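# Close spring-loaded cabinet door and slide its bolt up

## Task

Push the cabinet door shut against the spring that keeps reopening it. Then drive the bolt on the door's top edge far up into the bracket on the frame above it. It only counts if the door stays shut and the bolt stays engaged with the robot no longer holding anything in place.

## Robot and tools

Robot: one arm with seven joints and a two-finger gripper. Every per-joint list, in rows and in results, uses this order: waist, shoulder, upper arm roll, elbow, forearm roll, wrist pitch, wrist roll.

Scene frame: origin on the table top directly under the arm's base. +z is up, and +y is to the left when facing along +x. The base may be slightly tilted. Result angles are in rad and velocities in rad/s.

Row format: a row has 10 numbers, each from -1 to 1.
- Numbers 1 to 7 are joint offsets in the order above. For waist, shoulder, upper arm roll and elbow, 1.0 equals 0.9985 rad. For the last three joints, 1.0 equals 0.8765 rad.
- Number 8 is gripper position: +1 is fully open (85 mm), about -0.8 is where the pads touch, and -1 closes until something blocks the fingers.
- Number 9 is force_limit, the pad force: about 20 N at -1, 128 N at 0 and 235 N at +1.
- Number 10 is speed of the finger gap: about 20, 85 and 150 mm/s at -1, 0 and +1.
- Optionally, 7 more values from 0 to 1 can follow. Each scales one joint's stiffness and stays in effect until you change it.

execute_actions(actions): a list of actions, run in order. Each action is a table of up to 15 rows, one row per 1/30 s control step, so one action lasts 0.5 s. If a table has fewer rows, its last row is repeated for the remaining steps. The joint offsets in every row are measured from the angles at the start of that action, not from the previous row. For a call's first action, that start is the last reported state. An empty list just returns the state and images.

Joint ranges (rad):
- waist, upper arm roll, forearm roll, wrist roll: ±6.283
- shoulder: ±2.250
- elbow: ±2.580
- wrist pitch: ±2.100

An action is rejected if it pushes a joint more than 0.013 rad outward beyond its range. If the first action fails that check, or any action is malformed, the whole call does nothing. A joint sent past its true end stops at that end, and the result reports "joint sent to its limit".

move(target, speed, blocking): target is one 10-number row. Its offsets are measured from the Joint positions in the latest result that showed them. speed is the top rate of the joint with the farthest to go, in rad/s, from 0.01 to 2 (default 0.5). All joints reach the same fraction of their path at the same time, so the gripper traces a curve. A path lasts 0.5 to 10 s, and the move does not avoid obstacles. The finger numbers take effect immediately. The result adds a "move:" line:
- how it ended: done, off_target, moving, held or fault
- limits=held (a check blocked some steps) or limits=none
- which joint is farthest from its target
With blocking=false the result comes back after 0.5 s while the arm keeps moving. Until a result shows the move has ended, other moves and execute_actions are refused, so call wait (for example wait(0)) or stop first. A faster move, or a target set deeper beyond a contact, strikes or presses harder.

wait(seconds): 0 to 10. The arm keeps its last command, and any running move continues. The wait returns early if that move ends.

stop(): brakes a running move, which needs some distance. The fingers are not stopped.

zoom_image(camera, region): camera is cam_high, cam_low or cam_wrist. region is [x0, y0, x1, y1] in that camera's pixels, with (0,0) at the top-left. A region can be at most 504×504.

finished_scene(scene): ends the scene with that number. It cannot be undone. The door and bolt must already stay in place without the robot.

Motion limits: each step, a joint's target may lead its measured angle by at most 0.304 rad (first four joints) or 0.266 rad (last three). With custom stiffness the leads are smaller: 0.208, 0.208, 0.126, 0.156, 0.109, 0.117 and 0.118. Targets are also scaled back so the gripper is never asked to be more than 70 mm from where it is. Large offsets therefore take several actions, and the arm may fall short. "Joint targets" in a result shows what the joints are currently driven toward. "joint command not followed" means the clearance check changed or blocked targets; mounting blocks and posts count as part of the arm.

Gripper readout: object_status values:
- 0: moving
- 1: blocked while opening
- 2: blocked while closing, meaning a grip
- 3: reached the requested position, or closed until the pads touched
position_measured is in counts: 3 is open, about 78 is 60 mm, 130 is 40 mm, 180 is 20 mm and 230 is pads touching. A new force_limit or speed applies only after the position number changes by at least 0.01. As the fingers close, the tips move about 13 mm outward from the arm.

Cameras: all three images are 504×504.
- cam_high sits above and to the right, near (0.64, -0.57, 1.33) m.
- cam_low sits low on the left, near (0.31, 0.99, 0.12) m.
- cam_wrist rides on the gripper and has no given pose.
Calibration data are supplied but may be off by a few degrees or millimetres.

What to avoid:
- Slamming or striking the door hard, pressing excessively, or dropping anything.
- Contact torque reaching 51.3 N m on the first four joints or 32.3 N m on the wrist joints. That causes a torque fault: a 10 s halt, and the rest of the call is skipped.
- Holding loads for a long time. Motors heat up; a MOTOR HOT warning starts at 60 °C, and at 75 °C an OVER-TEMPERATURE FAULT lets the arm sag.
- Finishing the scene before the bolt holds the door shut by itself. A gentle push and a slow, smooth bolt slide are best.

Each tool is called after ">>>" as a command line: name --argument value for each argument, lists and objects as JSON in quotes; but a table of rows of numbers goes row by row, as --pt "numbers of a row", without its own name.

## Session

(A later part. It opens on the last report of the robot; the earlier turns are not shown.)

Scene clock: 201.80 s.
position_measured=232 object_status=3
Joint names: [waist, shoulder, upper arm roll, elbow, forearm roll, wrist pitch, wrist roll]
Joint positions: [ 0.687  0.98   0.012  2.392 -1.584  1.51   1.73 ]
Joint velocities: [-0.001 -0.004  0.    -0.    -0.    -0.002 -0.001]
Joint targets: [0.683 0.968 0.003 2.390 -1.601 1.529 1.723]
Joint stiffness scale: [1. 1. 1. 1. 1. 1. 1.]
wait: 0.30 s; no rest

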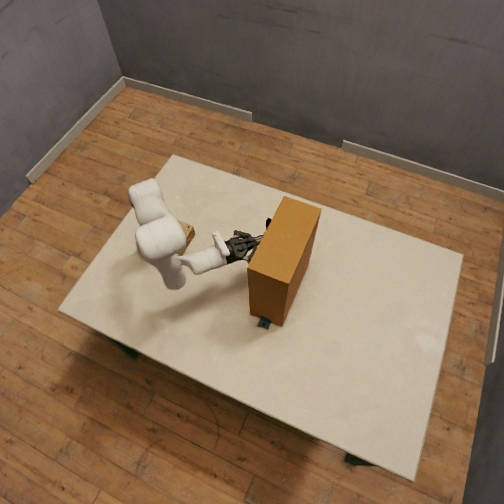

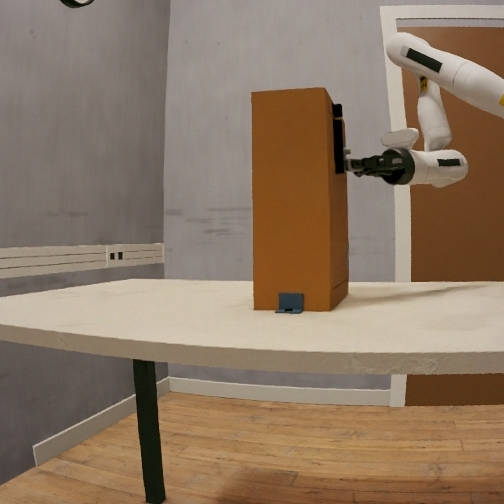

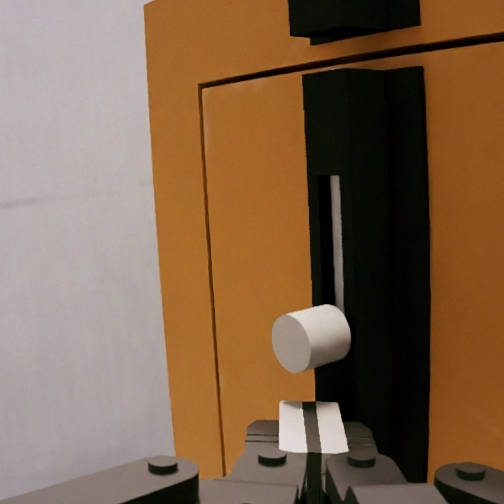

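>>> execute_actions --actions '[[[-0.004,-0.013,-0.0099,-0.0018,-0.0194,0.0231,-0.0086,-1,0,0],[-0.004,-0.014,-0.0108,-0.0016,-0.0194,0.0244,-0.0091,-1,0,0],[-0.004,-0.015,-0.0117,-0.0014,-0.0194,0.0258,-0.0097,-1,0,0],[-0.004,-0.016,-0.0126,-0.0012,-0.0194,0.0272,-0.0103,-1,0,0],[-0.004,-0.017,-0.0135,-0.001,-0.0194,0.0286,-0.0109,-1,0,0],[-0.004,-0.018,-0.0144,-0.0008,-0.0194,0.0299,-0.0114,-1,0,0],[-0.004,-0.019,-0.0153,-0.0006,-0.0194,0.0313,-0.012,-1,0,0],[-0.004,-0.02,-0.0162,-0.0004,-0.0194,0.0327,-0.0126,-1,0,0],[-0.004,-0.021,-0.0171,-0.0002,-0.0194,0.034,-0.0131,-1,0,0],[-0.004,-0.022,-0.018,0.0,-0.0194,0.0354,-0.0137,-1,0,0]]]'

>>> wait --seconds 0.3

>>> zoom_image --camera "cam_low" --region '[310, 85, 420, 195]'

Scene clock: 208.47 s.
position_measured=232 object_status=3
Joint names: [waist, shoulder, upper arm roll, elbow, forearm roll, wrist pitch, wrist roll]
Joint positions: [ 0.686  0.97   0.008  2.394 -1.584  1.51   1.725]
Joint velocities: [ 0.    -0.006 -0.003  0.001 -0.    -0.     0.001]
Joint targets: [0.683 0.958 -0.006 2.392 -1.601 1.541 1.718]
Joint stiffness scale: [1. 1. 1. 1. 1. 1. 1.]

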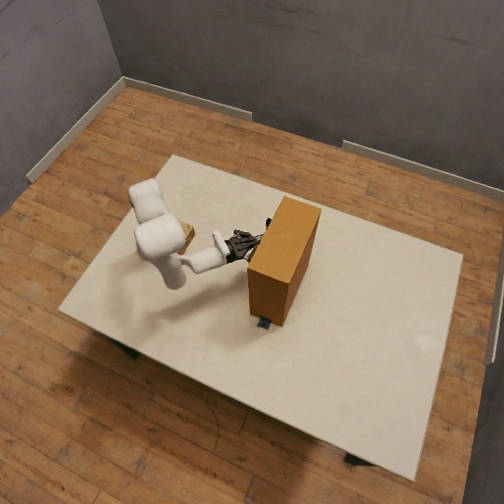

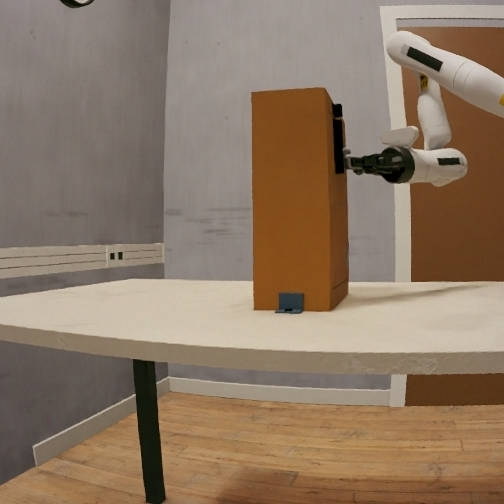

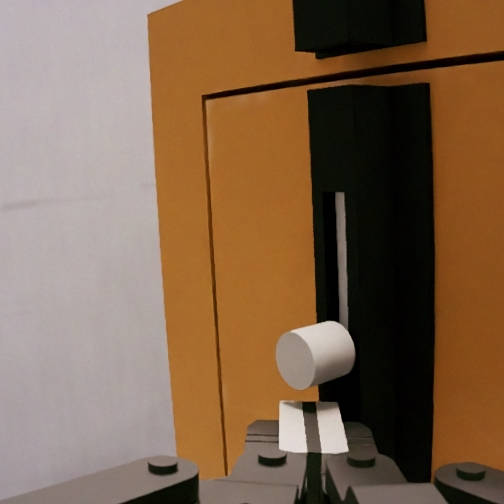

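Scene clock: 208.77 s.
position_measured=232 object_status=3
Joint names: [waist, shoulder, upper arm roll, elbow, forearm roll, wrist pitch, wrist roll]
Joint positions: [ 0.686  0.969  0.008  2.394 -1.584  1.51   1.725]
Joint velocities: [-0.    -0.     0.    -0.    -0.    -0.001 -0.001]
Joint targets: [0.683 0.958 -0.006 2.392 -1.601 1.541 1.718]
Joint stiffness scale: [1. 1. 1. 1. 1. 1. 1.]
wait: 0.30 s; at rest by 0.17 s

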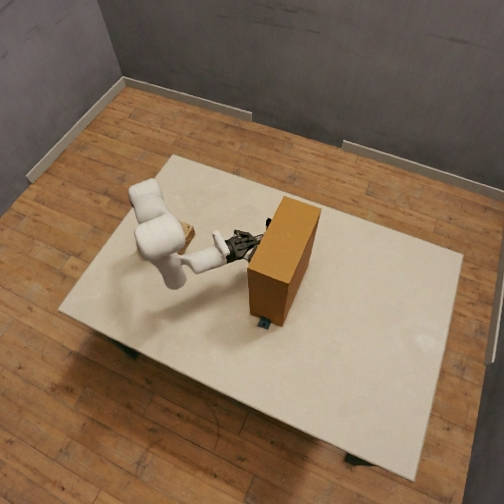

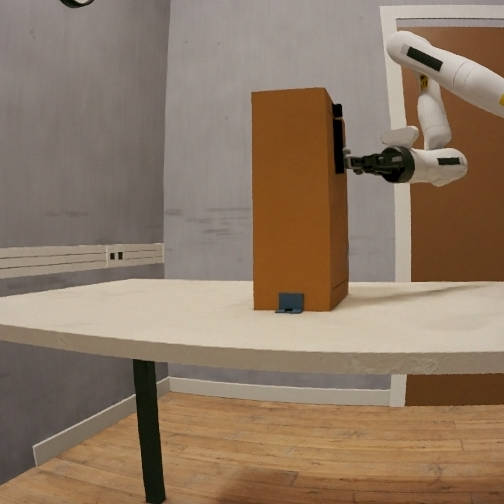

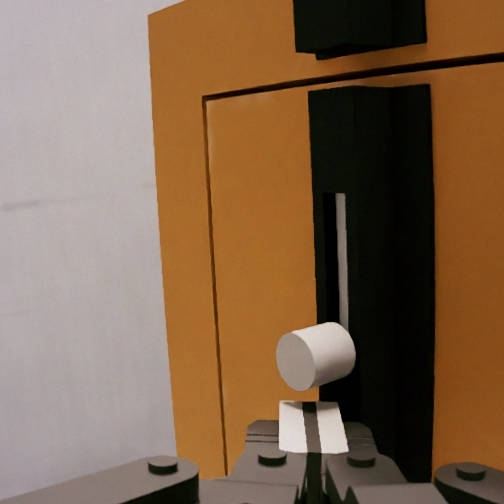

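Region (310, 85, 420, 195) of cam_low's 504x504 image, scaled by 4.582, with more detail than that image has.

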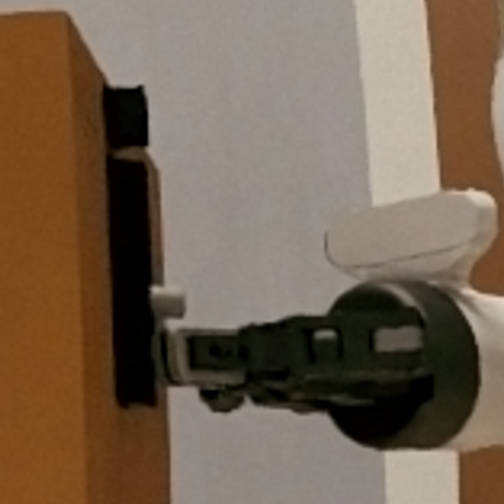

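>>> execute_actions --actions '[[[-0.003,-0.0134,-0.014,-0.0019,-0.0193,0.0354,-0.0105,-1,0,0],[-0.0031,-0.0157,-0.014,-0.0017,-0.0193,0.0354,-0.013,-1,0,0],[-0.0031,-0.0181,-0.014,-0.0016,-0.0192,0.0354,-0.0155,-1,0,0],[-0.0031,-0.0205,-0.014,-0.0014,-0.0192,0.0355,-0.018,-1,0,0],[-0.0032,-0.0228,-0.014,-0.0013,-0.0191,0.0355,-0.0205,-1,0,0],[-0.0032,-0.0252,-0.014,-0.0012,-0.0191,0.0355,-0.023,-1,0,0],[-0.0032,-0.0276,-0.014,-0.001,-0.019,0.0355,-0.0255,-1,0,0],[-0.0033,-0.0299,-0.014,-0.0009,-0.019,0.0355,-0.0279,-1,0,0],[-0.0033,-0.0323,-0.014,-0.0007,-0.0189,0.0355,-0.0304,-1,0,0],[-0.0033,-0.0347,-0.014,-0.0006,-0.0189,0.0355,-0.0329,-1,0,0],[-0.0034,-0.037,-0.014,-0.0005,-0.0188,0.0356,-0.0354,-1,0,0],[-0.0034,-0.0394,-0.014,-0.0003,-0.0188,0.0356,-0.0379,-1,0,0],[-0.0034,-0.0418,-0.014,-0.0002,-0.0187,0.0356,-0.0404,-1,0,0],[-0.0035,-0.0441,-0.014,0.0,-0.0187,0.0356,-0.0429,-1,0,0],[-0.0035,-0.0465,-0.014,0.0001,-0.0186,0.0356,-0.0454,-1,0,0]]]'

>>> wait --seconds 0.4

>>> zoom_image --camera "cam_low" --region '[310, 85, 420, 195]'

Scene clock: 214.13 s.
position_measured=232 object_status=3
Joint names: [waist, shoulder, upper arm roll, elbow, forearm roll, wrist pitch, wrist roll]
Joint positions: [ 0.684  0.946  0.008  2.398 -1.584  1.508  1.697]
Joint velocities: [-0.005 -0.055  0.001  0.008  0.    -0.016 -0.066]
Joint targets: [0.682 0.923 -0.006 2.394 -1.600 1.541 1.686]
Joint stiffness scale: [1. 1. 1. 1. 1. 1. 1.]

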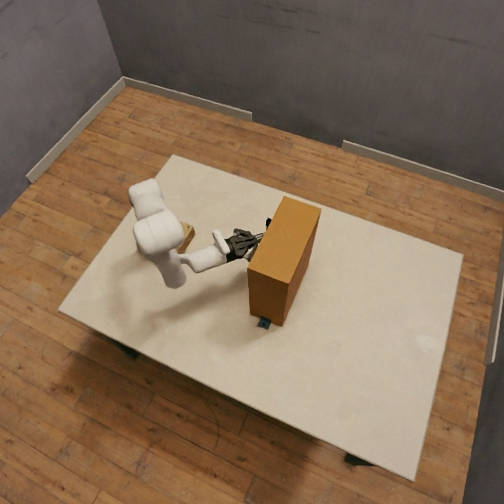

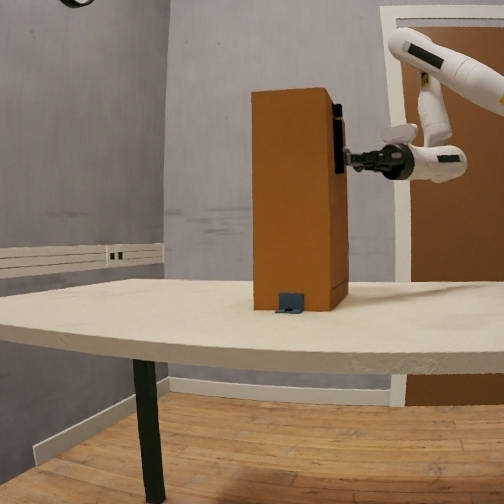

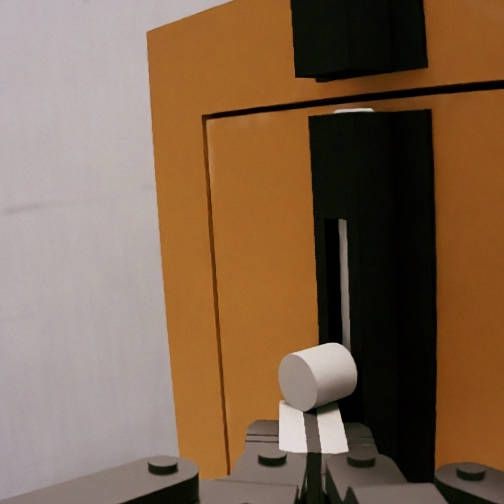

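Scene clock: 214.53 s.
position_measured=232 object_status=3
Joint names: [waist, shoulder, upper arm roll, elbow, forearm roll, wrist pitch, wrist roll]
Joint positions: [ 0.683  0.94   0.008  2.399 -1.584  1.506  1.693]
Joint velocities: [ 0.    -0.002  0.    -0.    -0.    -0.     0.001]
Joint targets: [0.682 0.923 -0.006 2.394 -1.600 1.541 1.686]
Joint stiffness scale: [1. 1. 1. 1. 1. 1. 1.]
wait: 0.40 s; at rest by 0.30 s

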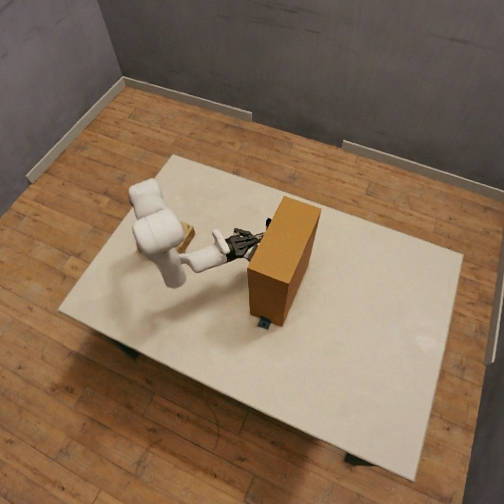

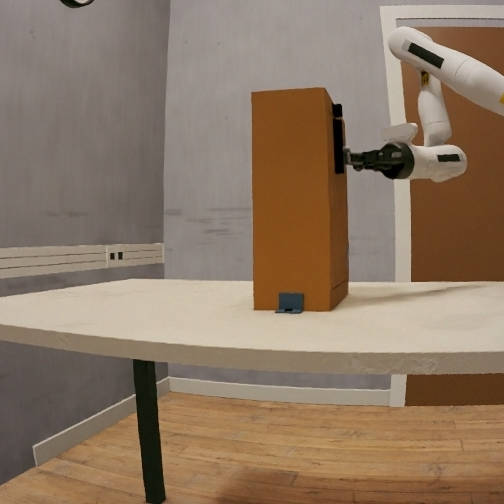

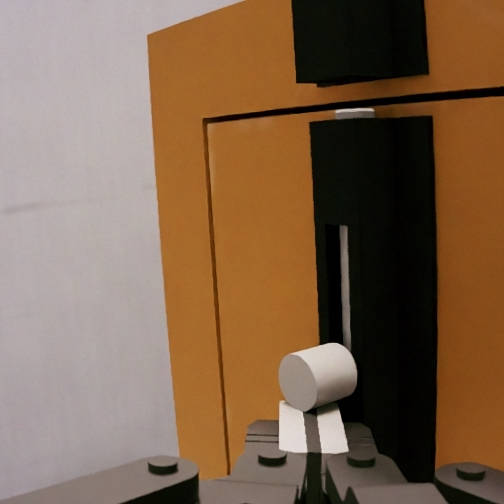

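Region (310, 85, 420, 195) of cam_low's 504x504 image, scaled by 4.582, with more detail than that image has.

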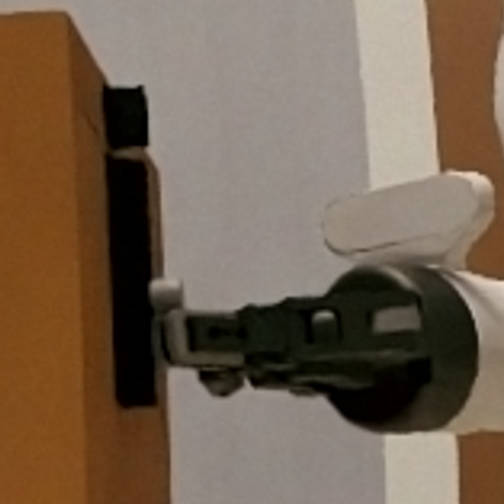

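>>> execute_actions --actions '[[[-0.0011,-0.0193,-0.014,-0.0046,-0.0183,0.0404,-0.0102,-1,0,0],[-0.0011,-0.0216,-0.014,-0.0043,-0.0182,0.0408,-0.0124,-1,0,0],[-0.0012,-0.0239,-0.014,-0.0039,-0.0182,0.0413,-0.0146,-1,0,0],[-0.0013,-0.0263,-0.014,-0.0036,-0.0182,0.0417,-0.0168,-1,0,0],[-0.0013,-0.0286,-0.014,-0.0032,-0.0182,0.0422,-0.019,-1,0,0],[-0.0014,-0.0309,-0.014,-0.0029,-0.0181,0.0427,-0.0212,-1,0,0],[-0.0015,-0.0332,-0.014,-0.0025,-0.0181,0.0431,-0.0234,-1,0,0],[-0.0015,-0.0355,-0.014,-0.0022,-0.0181,0.0436,-0.0257,-1,0,0],[-0.0016,-0.0378,-0.014,-0.0018,-0.0181,0.044,-0.0279,-1,0,0],[-0.0017,-0.0401,-0.014,-0.0015,-0.018,0.0445,-0.0301,-1,0,0],[-0.0017,-0.0424,-0.014,-0.0011,-0.018,0.045,-0.0323,-1,0,0],[-0.0018,-0.0448,-0.014,-0.0008,-0.018,0.0454,-0.0345,-1,0,0],[-0.0019,-0.0471,-0.014,-0.0004,-0.018,0.0459,-0.0367,-1,0,0],[-0.0019,-0.0494,-0.014,-0.0001,-0.0179,0.0463,-0.0389,-1,0,0],[-0.002,-0.0517,-0.014,0.0003,-0.0179,0.0468,-0.0411,-1,0,0]]]'

>>> wait --seconds 0.4

>>> zoom_image --camera "cam_low" --region '[310, 85, 420, 195]'

Scene clock: 220.43 s.
position_measured=232 object_status=3
Joint names: [waist, shoulder, upper arm roll, elbow, forearm roll, wrist pitch, wrist roll]
Joint positions: [ 0.682  0.912  0.008  2.405 -1.584  1.505  1.668]
Joint velocities: [-0.002 -0.071 -0.001  0.012  0.    -0.001 -0.061]
Joint targets: [0.681 0.888 -0.006 2.400 -1.600 1.547 1.657]
Joint stiffness scale: [1. 1. 1. 1. 1. 1. 1.]

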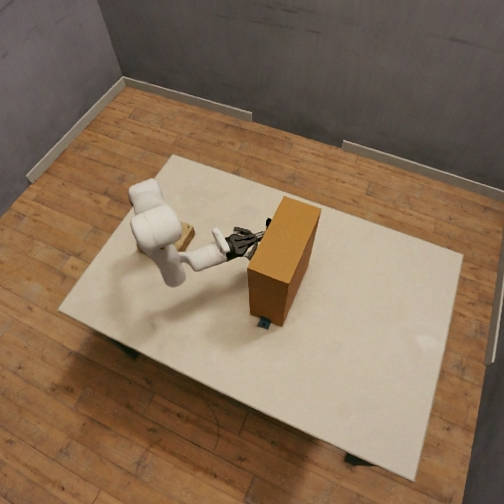

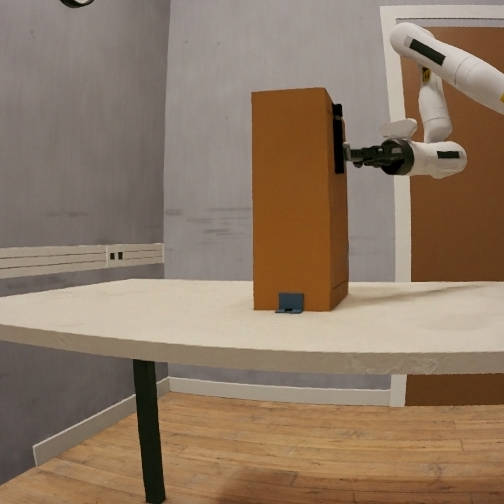

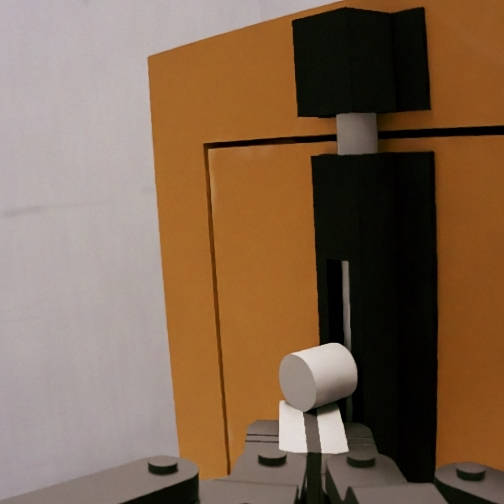

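Scene clock: 220.83 s.
position_measured=232 object_status=3
Joint names: [waist, shoulder, upper arm roll, elbow, forearm roll, wrist pitch, wrist roll]
Joint positions: [ 0.682  0.905  0.008  2.406 -1.584  1.505  1.664]
Joint velocities: [-0.001 -0.002  0.     0.001  0.    -0.001 -0.001]
Joint targets: [0.681 0.888 -0.006 2.400 -1.600 1.547 1.657]
Joint stiffness scale: [1. 1. 1. 1. 1. 1. 1.]
wait: 0.40 s; at rest by 0.30 s

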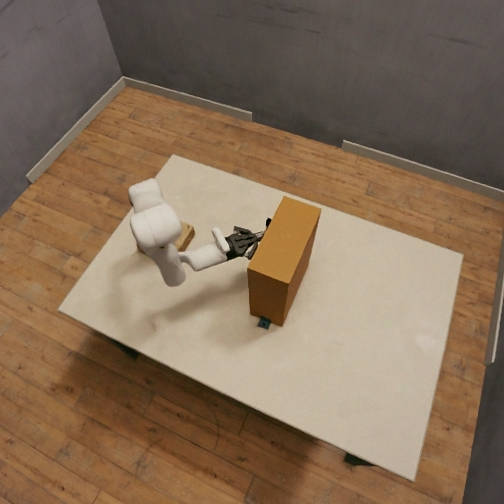

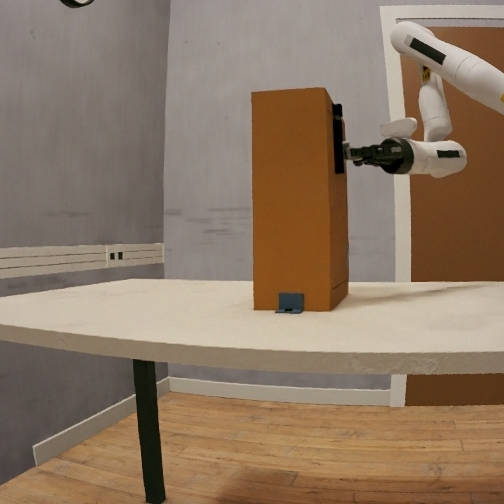

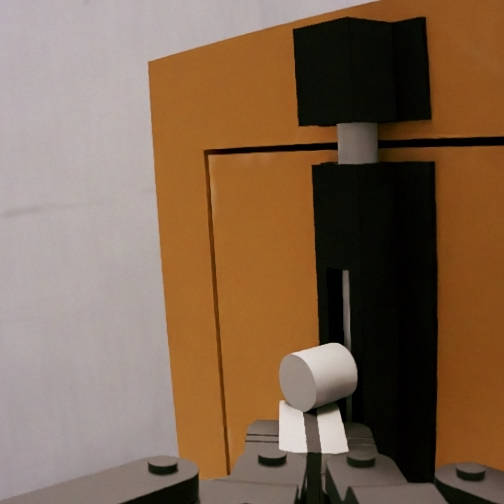

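Region (310, 85, 420, 195) of cam_low's 504x504 image, scaled by 4.582, with more detail than that image has.

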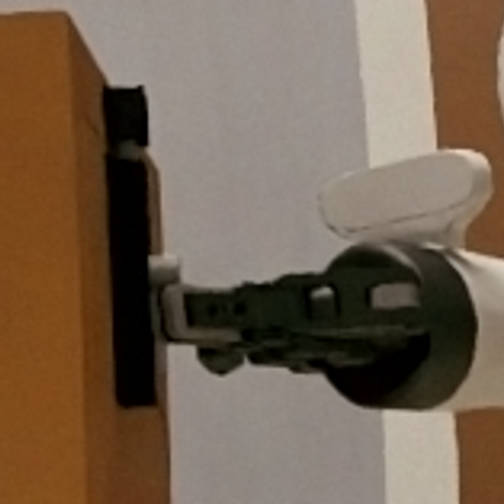

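>>> execute_actions --actions '[[[-0.001,-0.0194,-0.014,-0.0056,-0.0182,0.0479,-0.0103,-1,0,0],[-0.001,-0.0217,-0.014,-0.0052,-0.0181,0.0479,-0.0126,-1,0,0],[-0.001,-0.0241,-0.014,-0.0048,-0.0181,0.0479,-0.0148,-1,0,0],[-0.001,-0.0264,-0.014,-0.0044,-0.018,0.0479,-0.0171,-1,0,0],[-0.001,-0.0288,-0.014,-0.004,-0.0179,0.0479,-0.0194,-1,0,0],[-0.001,-0.0311,-0.014,-0.0036,-0.0178,0.0479,-0.0217,-1,0,0],[-0.001,-0.0335,-0.014,-0.0032,-0.0177,0.0479,-0.024,-1,0,0],[-0.001,-0.0358,-0.014,-0.0028,-0.0177,0.0479,-0.0262,-1,0,0],[-0.001,-0.0382,-0.014,-0.0024,-0.0176,0.0479,-0.0285,-1,0,0],[-0.001,-0.0405,-0.014,-0.002,-0.0175,0.0479,-0.0308,-1,0,0],[-0.001,-0.0429,-0.014,-0.0016,-0.0174,0.0479,-0.0331,-1,0,0],[-0.001,-0.0452,-0.014,-0.0012,-0.0173,0.0479,-0.0354,-1,0,0],[-0.001,-0.0476,-0.014,-0.0008,-0.0173,0.0479,-0.0376,-1,0,0],[-0.001,-0.0499,-0.014,-0.0004,-0.0172,0.0479,-0.0399,-1,0,0],[-0.001,-0.0523,-0.014,0.0,-0.0171,0.0479,-0.0422,-1,0,0]]]'

>>> wait --seconds 0.4

Scene clock: 226.50 s.
position_measured=232 object_status=3
Joint names: [waist, shoulder, upper arm roll, elbow, forearm roll, wrist pitch, wrist roll]
Joint positions: [ 0.682  0.877  0.008  2.411 -1.584  1.505  1.638]
Joint velocities: [-0.    -0.067  0.001  0.013 -0.     0.    -0.061]
Joint targets: [0.681 0.852 -0.006 2.406 -1.599 1.547 1.627]
Joint stiffness scale: [1. 1. 1. 1. 1. 1. 1.]

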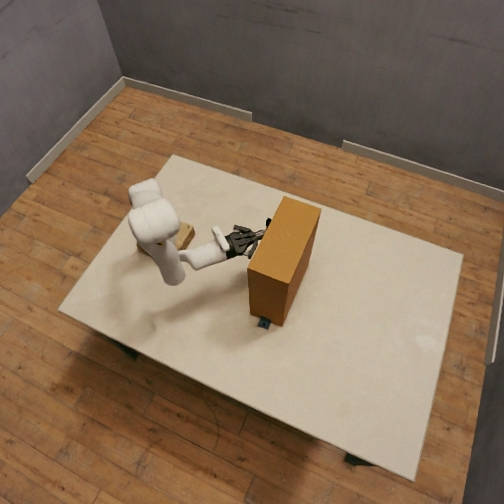

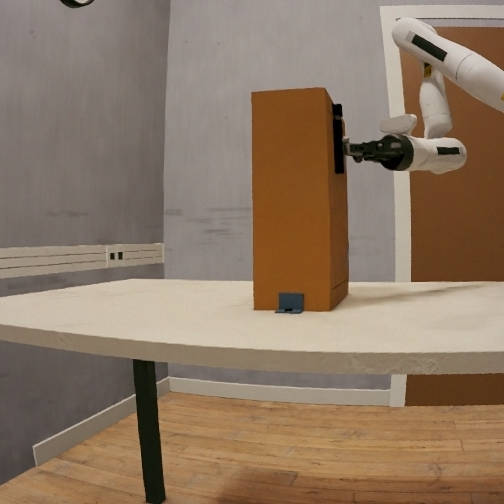

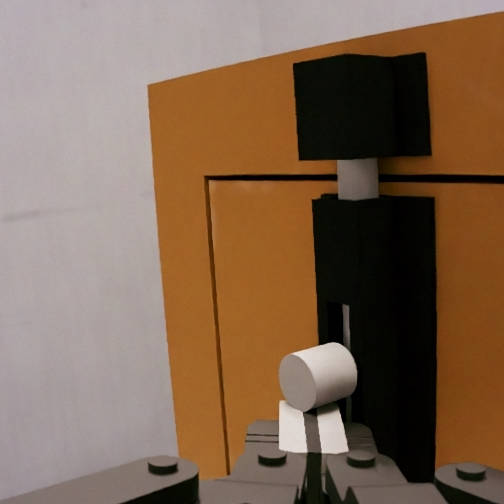

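Scene clock: 226.90 s.
position_measured=232 object_status=3
Joint names: [waist, shoulder, upper arm roll, elbow, forearm roll, wrist pitch, wrist roll]
Joint positions: [ 0.682  0.869  0.008  2.413 -1.584  1.505  1.634]
Joint velocities: [-0.    -0.002  0.     0.     0.     0.001  0.   ]
Joint targets: [0.681 0.852 -0.006 2.406 -1.599 1.547 1.627]
Joint stiffness scale: [1. 1. 1. 1. 1. 1. 1.]
wait: 0.40 s; at rest by 0.33 s

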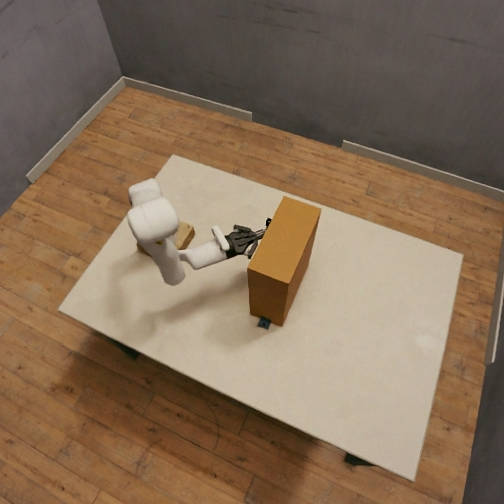

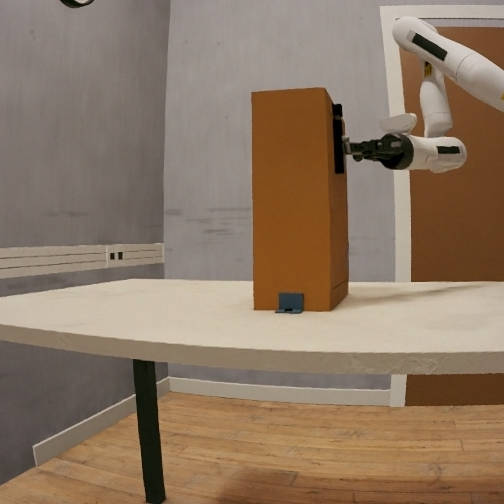

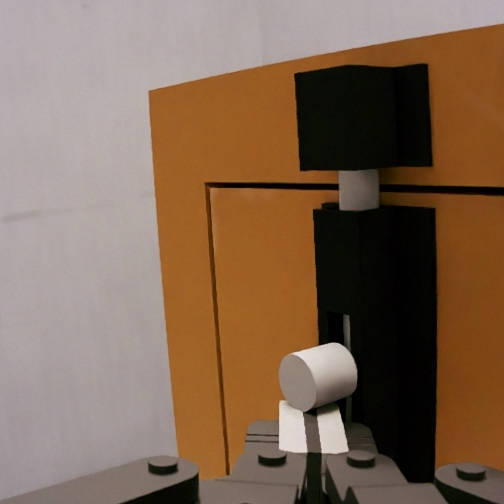

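>>> execute_actions --actions '[[[-0.001,-0.0189,-0.014,-0.0066,-0.017,0.0479,-0.0097,-1,0,0],[-0.001,-0.0208,-0.014,-0.0063,-0.017,0.0479,-0.0115,-1,0,0],[-0.001,-0.0227,-0.014,-0.0059,-0.0169,0.0479,-0.0132,-1,0,0],[-0.001,-0.0246,-0.014,-0.0055,-0.0168,0.0479,-0.015,-1,0,0],[-0.001,-0.0265,-0.014,-0.0052,-0.0167,0.0479,-0.0167,-1,0,0],[-0.001,-0.0284,-0.014,-0.0048,-0.0167,0.0479,-0.0185,-1,0,0],[-0.001,-0.0303,-0.014,-0.0044,-0.0166,0.0479,-0.0202,-1,0,0],[-0.001,-0.0321,-0.014,-0.0041,-0.0165,0.0479,-0.022,-1,0,0],[-0.001,-0.034,-0.014,-0.0037,-0.0164,0.0479,-0.0237,-1,0,0],[-0.001,-0.0359,-0.014,-0.0033,-0.0164,0.0479,-0.0255,-1,0,0],[-0.001,-0.0378,-0.014,-0.003,-0.0163,0.0479,-0.0272,-1,0,0],[-0.001,-0.0397,-0.014,-0.0026,-0.0162,0.0479,-0.029,-1,0,0],[-0.001,-0.0416,-0.014,-0.0022,-0.0161,0.0479,-0.0307,-1,0,0],[-0.001,-0.0435,-0.014,-0.0019,-0.0161,0.0479,-0.0325,-1,0,0],[-0.001,-0.0454,-0.014,-0.0015,-0.016,0.0479,-0.0342,-1,0,0]]]'

>>> wait --seconds 0.4

Scene clock: 230.47 s.
position_measured=232 object_status=3
Joint names: [waist, shoulder, upper arm roll, elbow, forearm roll, wrist pitch, wrist roll]
Joint positions: [ 0.682  0.847  0.008  2.417 -1.584  1.505  1.614]
Joint velocities: [-0.    -0.056  0.001  0.011  0.    -0.    -0.046]
Joint targets: [0.681 0.824 -0.006 2.411 -1.598 1.547 1.604]
Joint stiffness scale: [1. 1. 1. 1. 1. 1. 1.]

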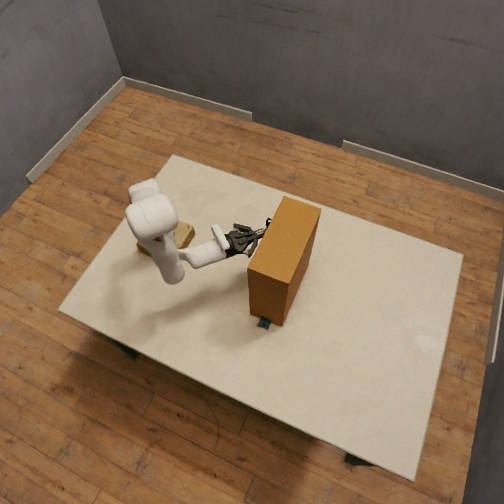

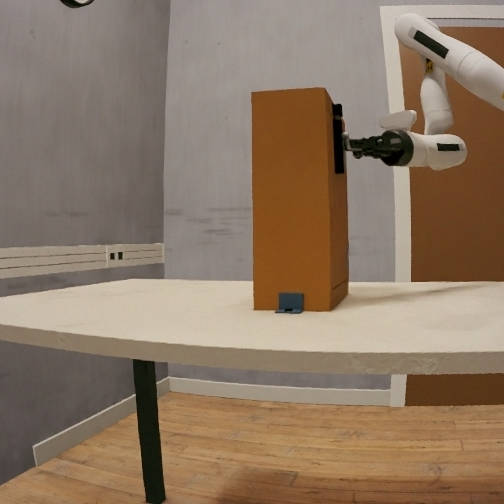

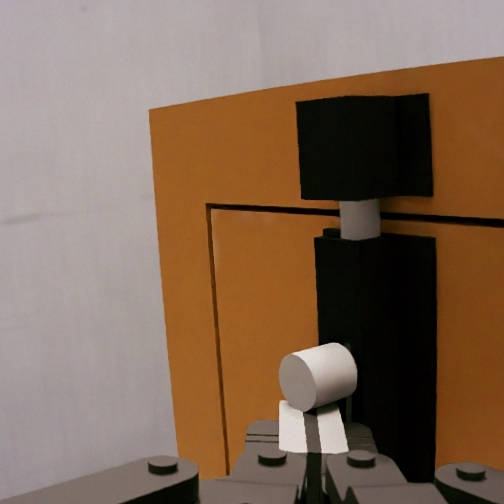

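Scene clock: 230.87 s.
position_measured=232 object_status=3
Joint names: [waist, shoulder, upper arm roll, elbow, forearm roll, wrist pitch, wrist roll]
Joint positions: [ 0.682  0.84   0.008  2.418 -1.584  1.505  1.611]
Joint velocities: [ 0.    -0.002 -0.002 -0.001 -0.     0.001  0.001]
Joint targets: [0.681 0.824 -0.006 2.411 -1.598 1.547 1.604]
Joint stiffness scale: [1. 1. 1. 1. 1. 1. 1.]
wait: 0.40 s; at rest by 0.33 s

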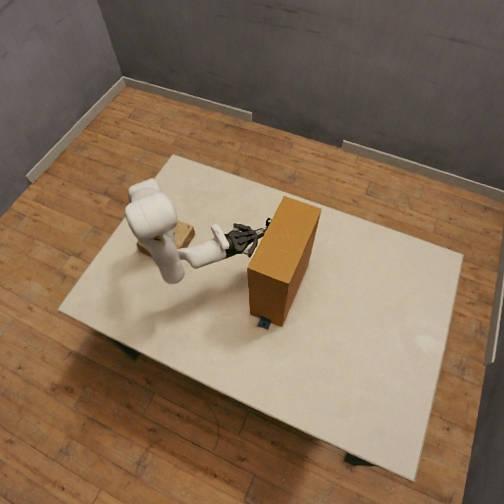

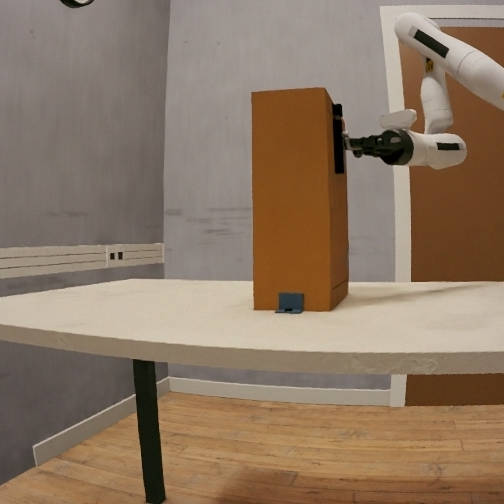

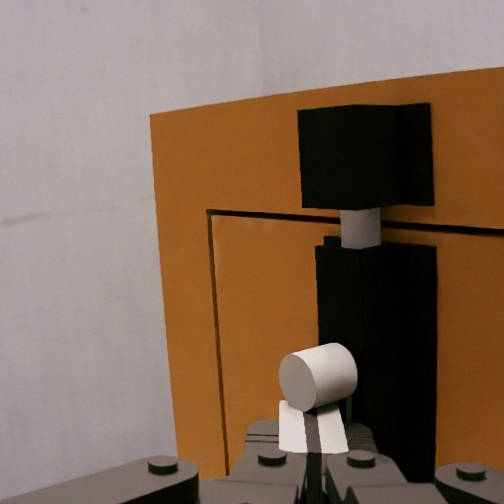

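>>> execute_actions --actions '[[[-0.001,-0.0173,-0.014,-0.0068,-0.016,0.0479,-0.0093,-1,0,0],[-0.001,-0.0187,-0.014,-0.0065,-0.016,0.0479,-0.0106,-1,0,0],[-0.001,-0.02,-0.014,-0.0063,-0.016,0.0479,-0.0119,-1,0,0],[-0.001,-0.0214,-0.014,-0.006,-0.016,0.0479,-0.0132,-1,0,0],[-0.001,-0.0227,-0.014,-0.0058,-0.016,0.0479,-0.0144,-1,0,0],[-0.001,-0.024,-0.014,-0.0055,-0.016,0.0479,-0.0157,-1,0,0],[-0.001,-0.0254,-0.014,-0.0053,-0.016,0.0479,-0.017,-1,0,0],[-0.001,-0.0267,-0.014,-0.005,-0.016,0.0479,-0.0183,-1,0,0]]]'

>>> zoom_image --camera "cam_high" --region '[240, 195, 300, 255]'

Scene clock: 234.43 s.
position_measured=232 object_status=3
Joint names: [waist, shoulder, upper arm roll, elbow, forearm roll, wrist pitch, wrist roll]
Joint positions: [ 0.682  0.833  0.008  2.419 -1.584  1.505  1.602]
Joint velocities: [ 0.001 -0.001 -0.001  0.001  0.    -0.    -0.   ]
Joint targets: [0.681 0.813 -0.006 2.413 -1.598 1.547 1.595]
Joint stiffness scale: [1. 1. 1. 1. 1. 1. 1.]

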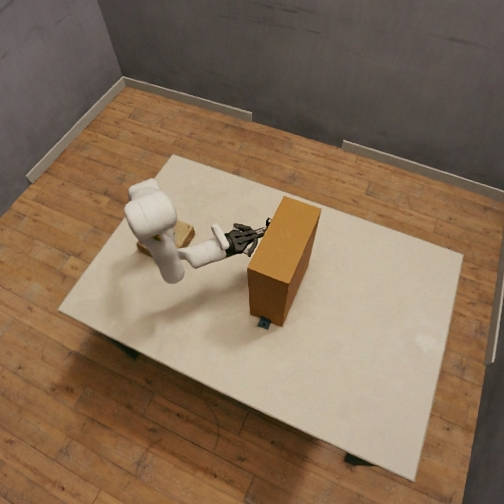

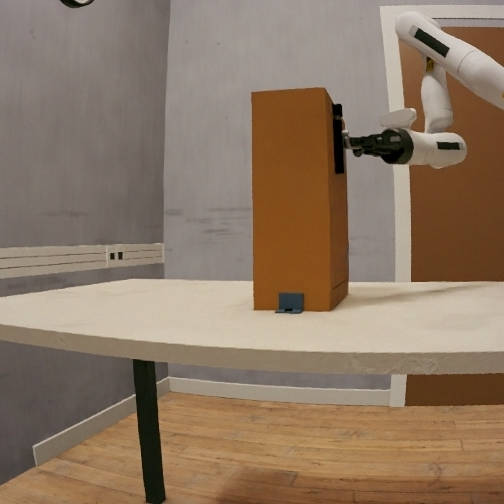

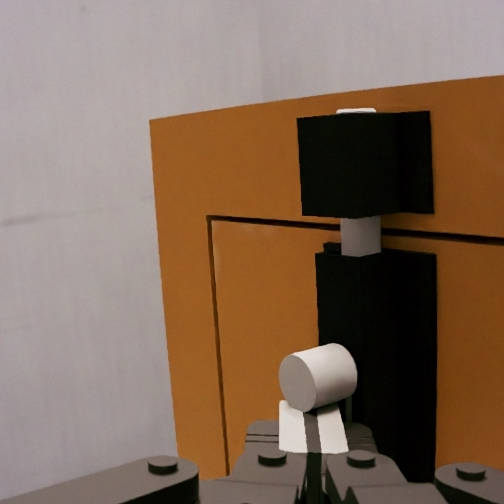

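Region (240, 195, 300, 255) of cam_high's 504x504 image, scaled by 8.400, with more detail than that image has.

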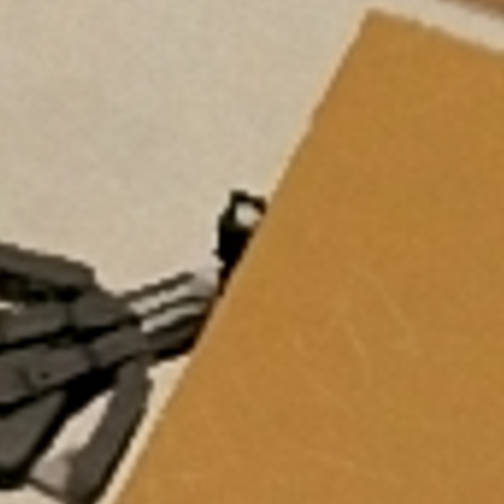

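>>> move --target '[0.0721, 0.021, 0.0, 0.0611, 0.0787, -0.0091, 0.0947, -1.0, 0.0, 0.0]' --speed 0.08

>>> zoom_image --camera "cam_low" --region '[310, 85, 420, 195]'

Scene clock: 238.33 s.
position_measured=232 object_status=3
Joint names: [waist, shoulder, upper arm roll, elbow, forearm roll, wrist pitch, wrist roll]
Joint positions: [ 0.752  0.851  0.009  2.477 -1.523  1.501  1.678]
Joint velocities: [ 0.003  0.001 -0.001 -0.     0.     0.001  0.   ]
Joint targets: [0.754 0.854 0.008 2.480 -1.515 1.497 1.685]
Joint stiffness scale: [1. 1. 1. 1. 1. 1. 1.]
move: done; limits=none; farthest joint: the forearm roll, 0.008 radians from its target (0.069 radians at the start)

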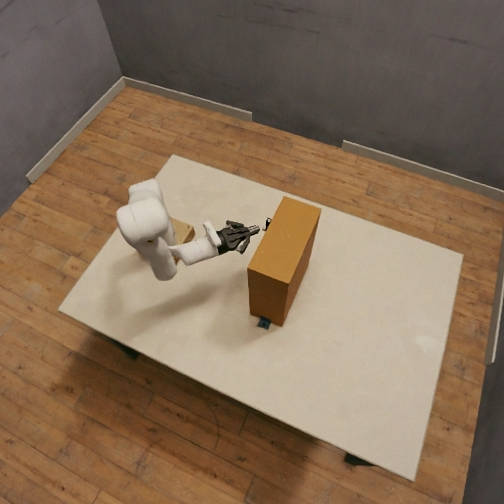

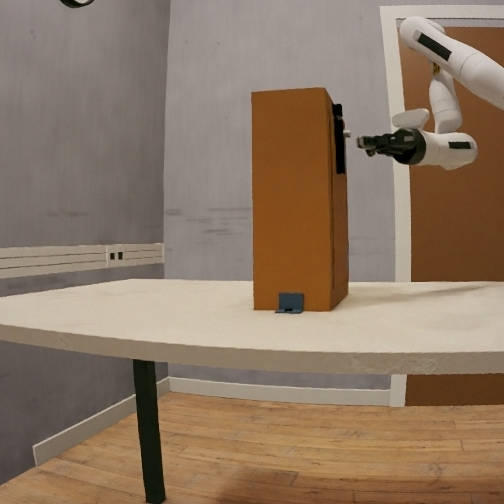

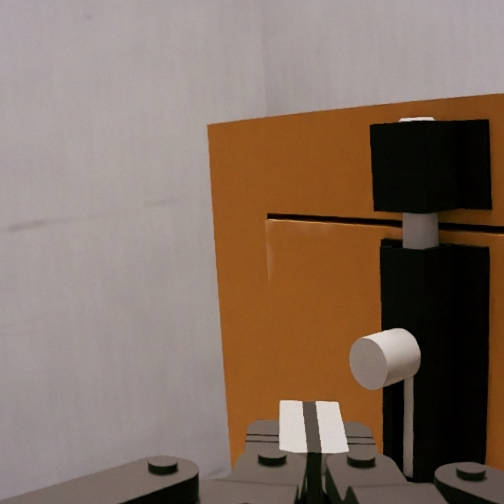

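Region (310, 85, 420, 195) of cam_low's 504x504 image, scaled by 4.582, with more detail than that image has.

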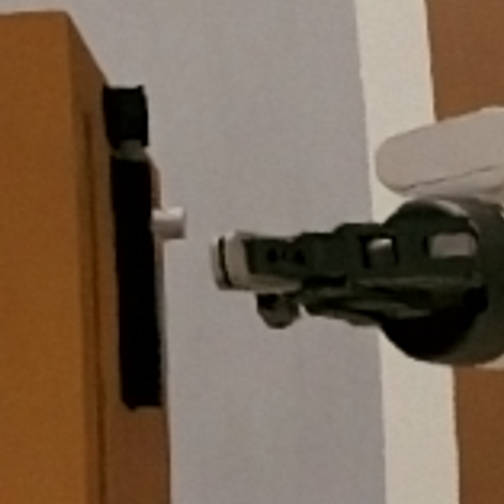

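>>> wait --seconds 1.5

Scene clock: 240.27 s.
position_measured=232 object_status=3
Joint names: [waist, shoulder, upper arm roll, elbow, forearm roll, wrist pitch, wrist roll]
Joint positions: [ 0.752  0.851  0.009  2.477 -1.523  1.501  1.678]
Joint velocities: [ 0.    -0.     0.    -0.    -0.    -0.001  0.002]
Joint targets: [0.754 0.854 0.008 2.480 -1.515 1.497 1.685]
Joint stiffness scale: [1. 1. 1. 1. 1. 1. 1.]
wait: 1.50 s; at rest from the start

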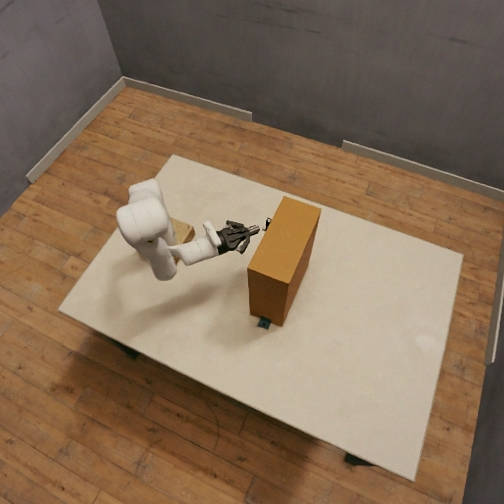

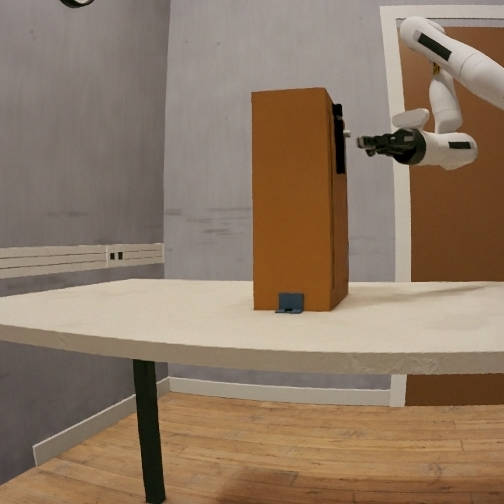

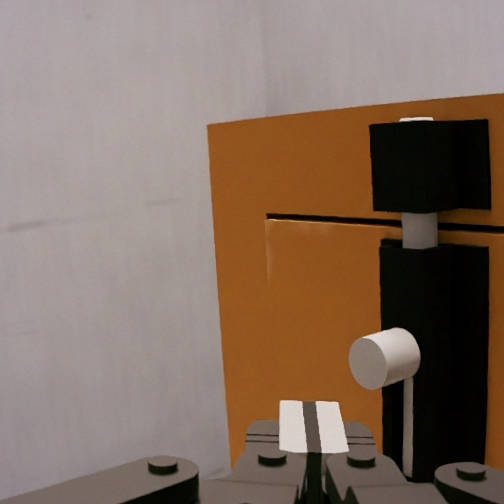

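>>> execute_actions --actions '[]'

Scene clock: 245.90 s.
position_measured=232 object_status=3
Joint names: [waist, shoulder, upper arm roll, elbow, forearm roll, wrist pitch, wrist roll]
Joint positions: [ 0.752  0.851  0.009  2.477 -1.523  1.501  1.678]
Joint velocities: [ 0.    -0.     0.     0.    -0.     0.    -0.001]
Joint targets: [0.754 0.854 0.008 2.480 -1.515 1.497 1.685]
Joint stiffness scale: [1. 1. 1. 1. 1. 1. 1.]

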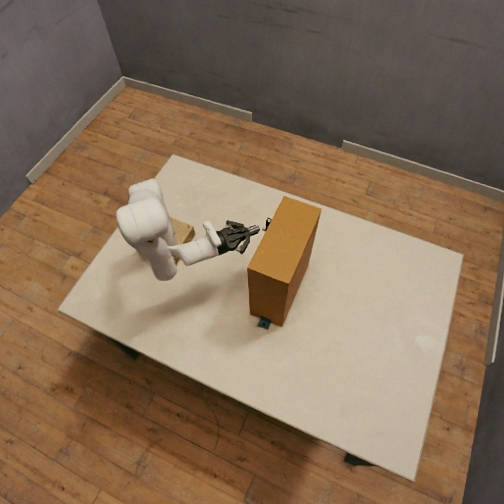

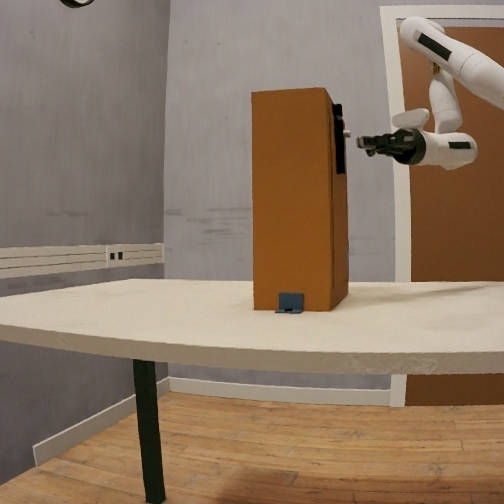

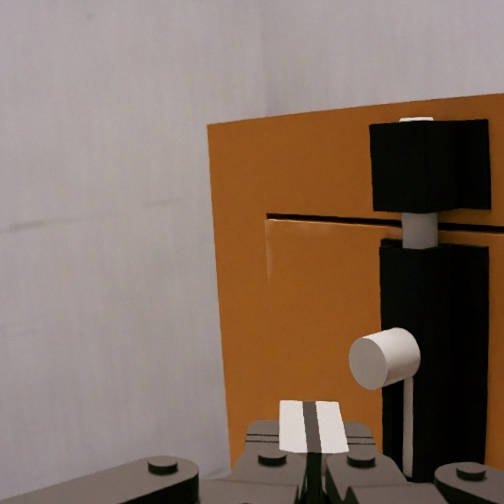

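The door is shut and the bolt is fully up into the bracket, with the gripper clear. Finishing scene 1.

>>> finished_scene --scene 1

The scene is finished: the task was done.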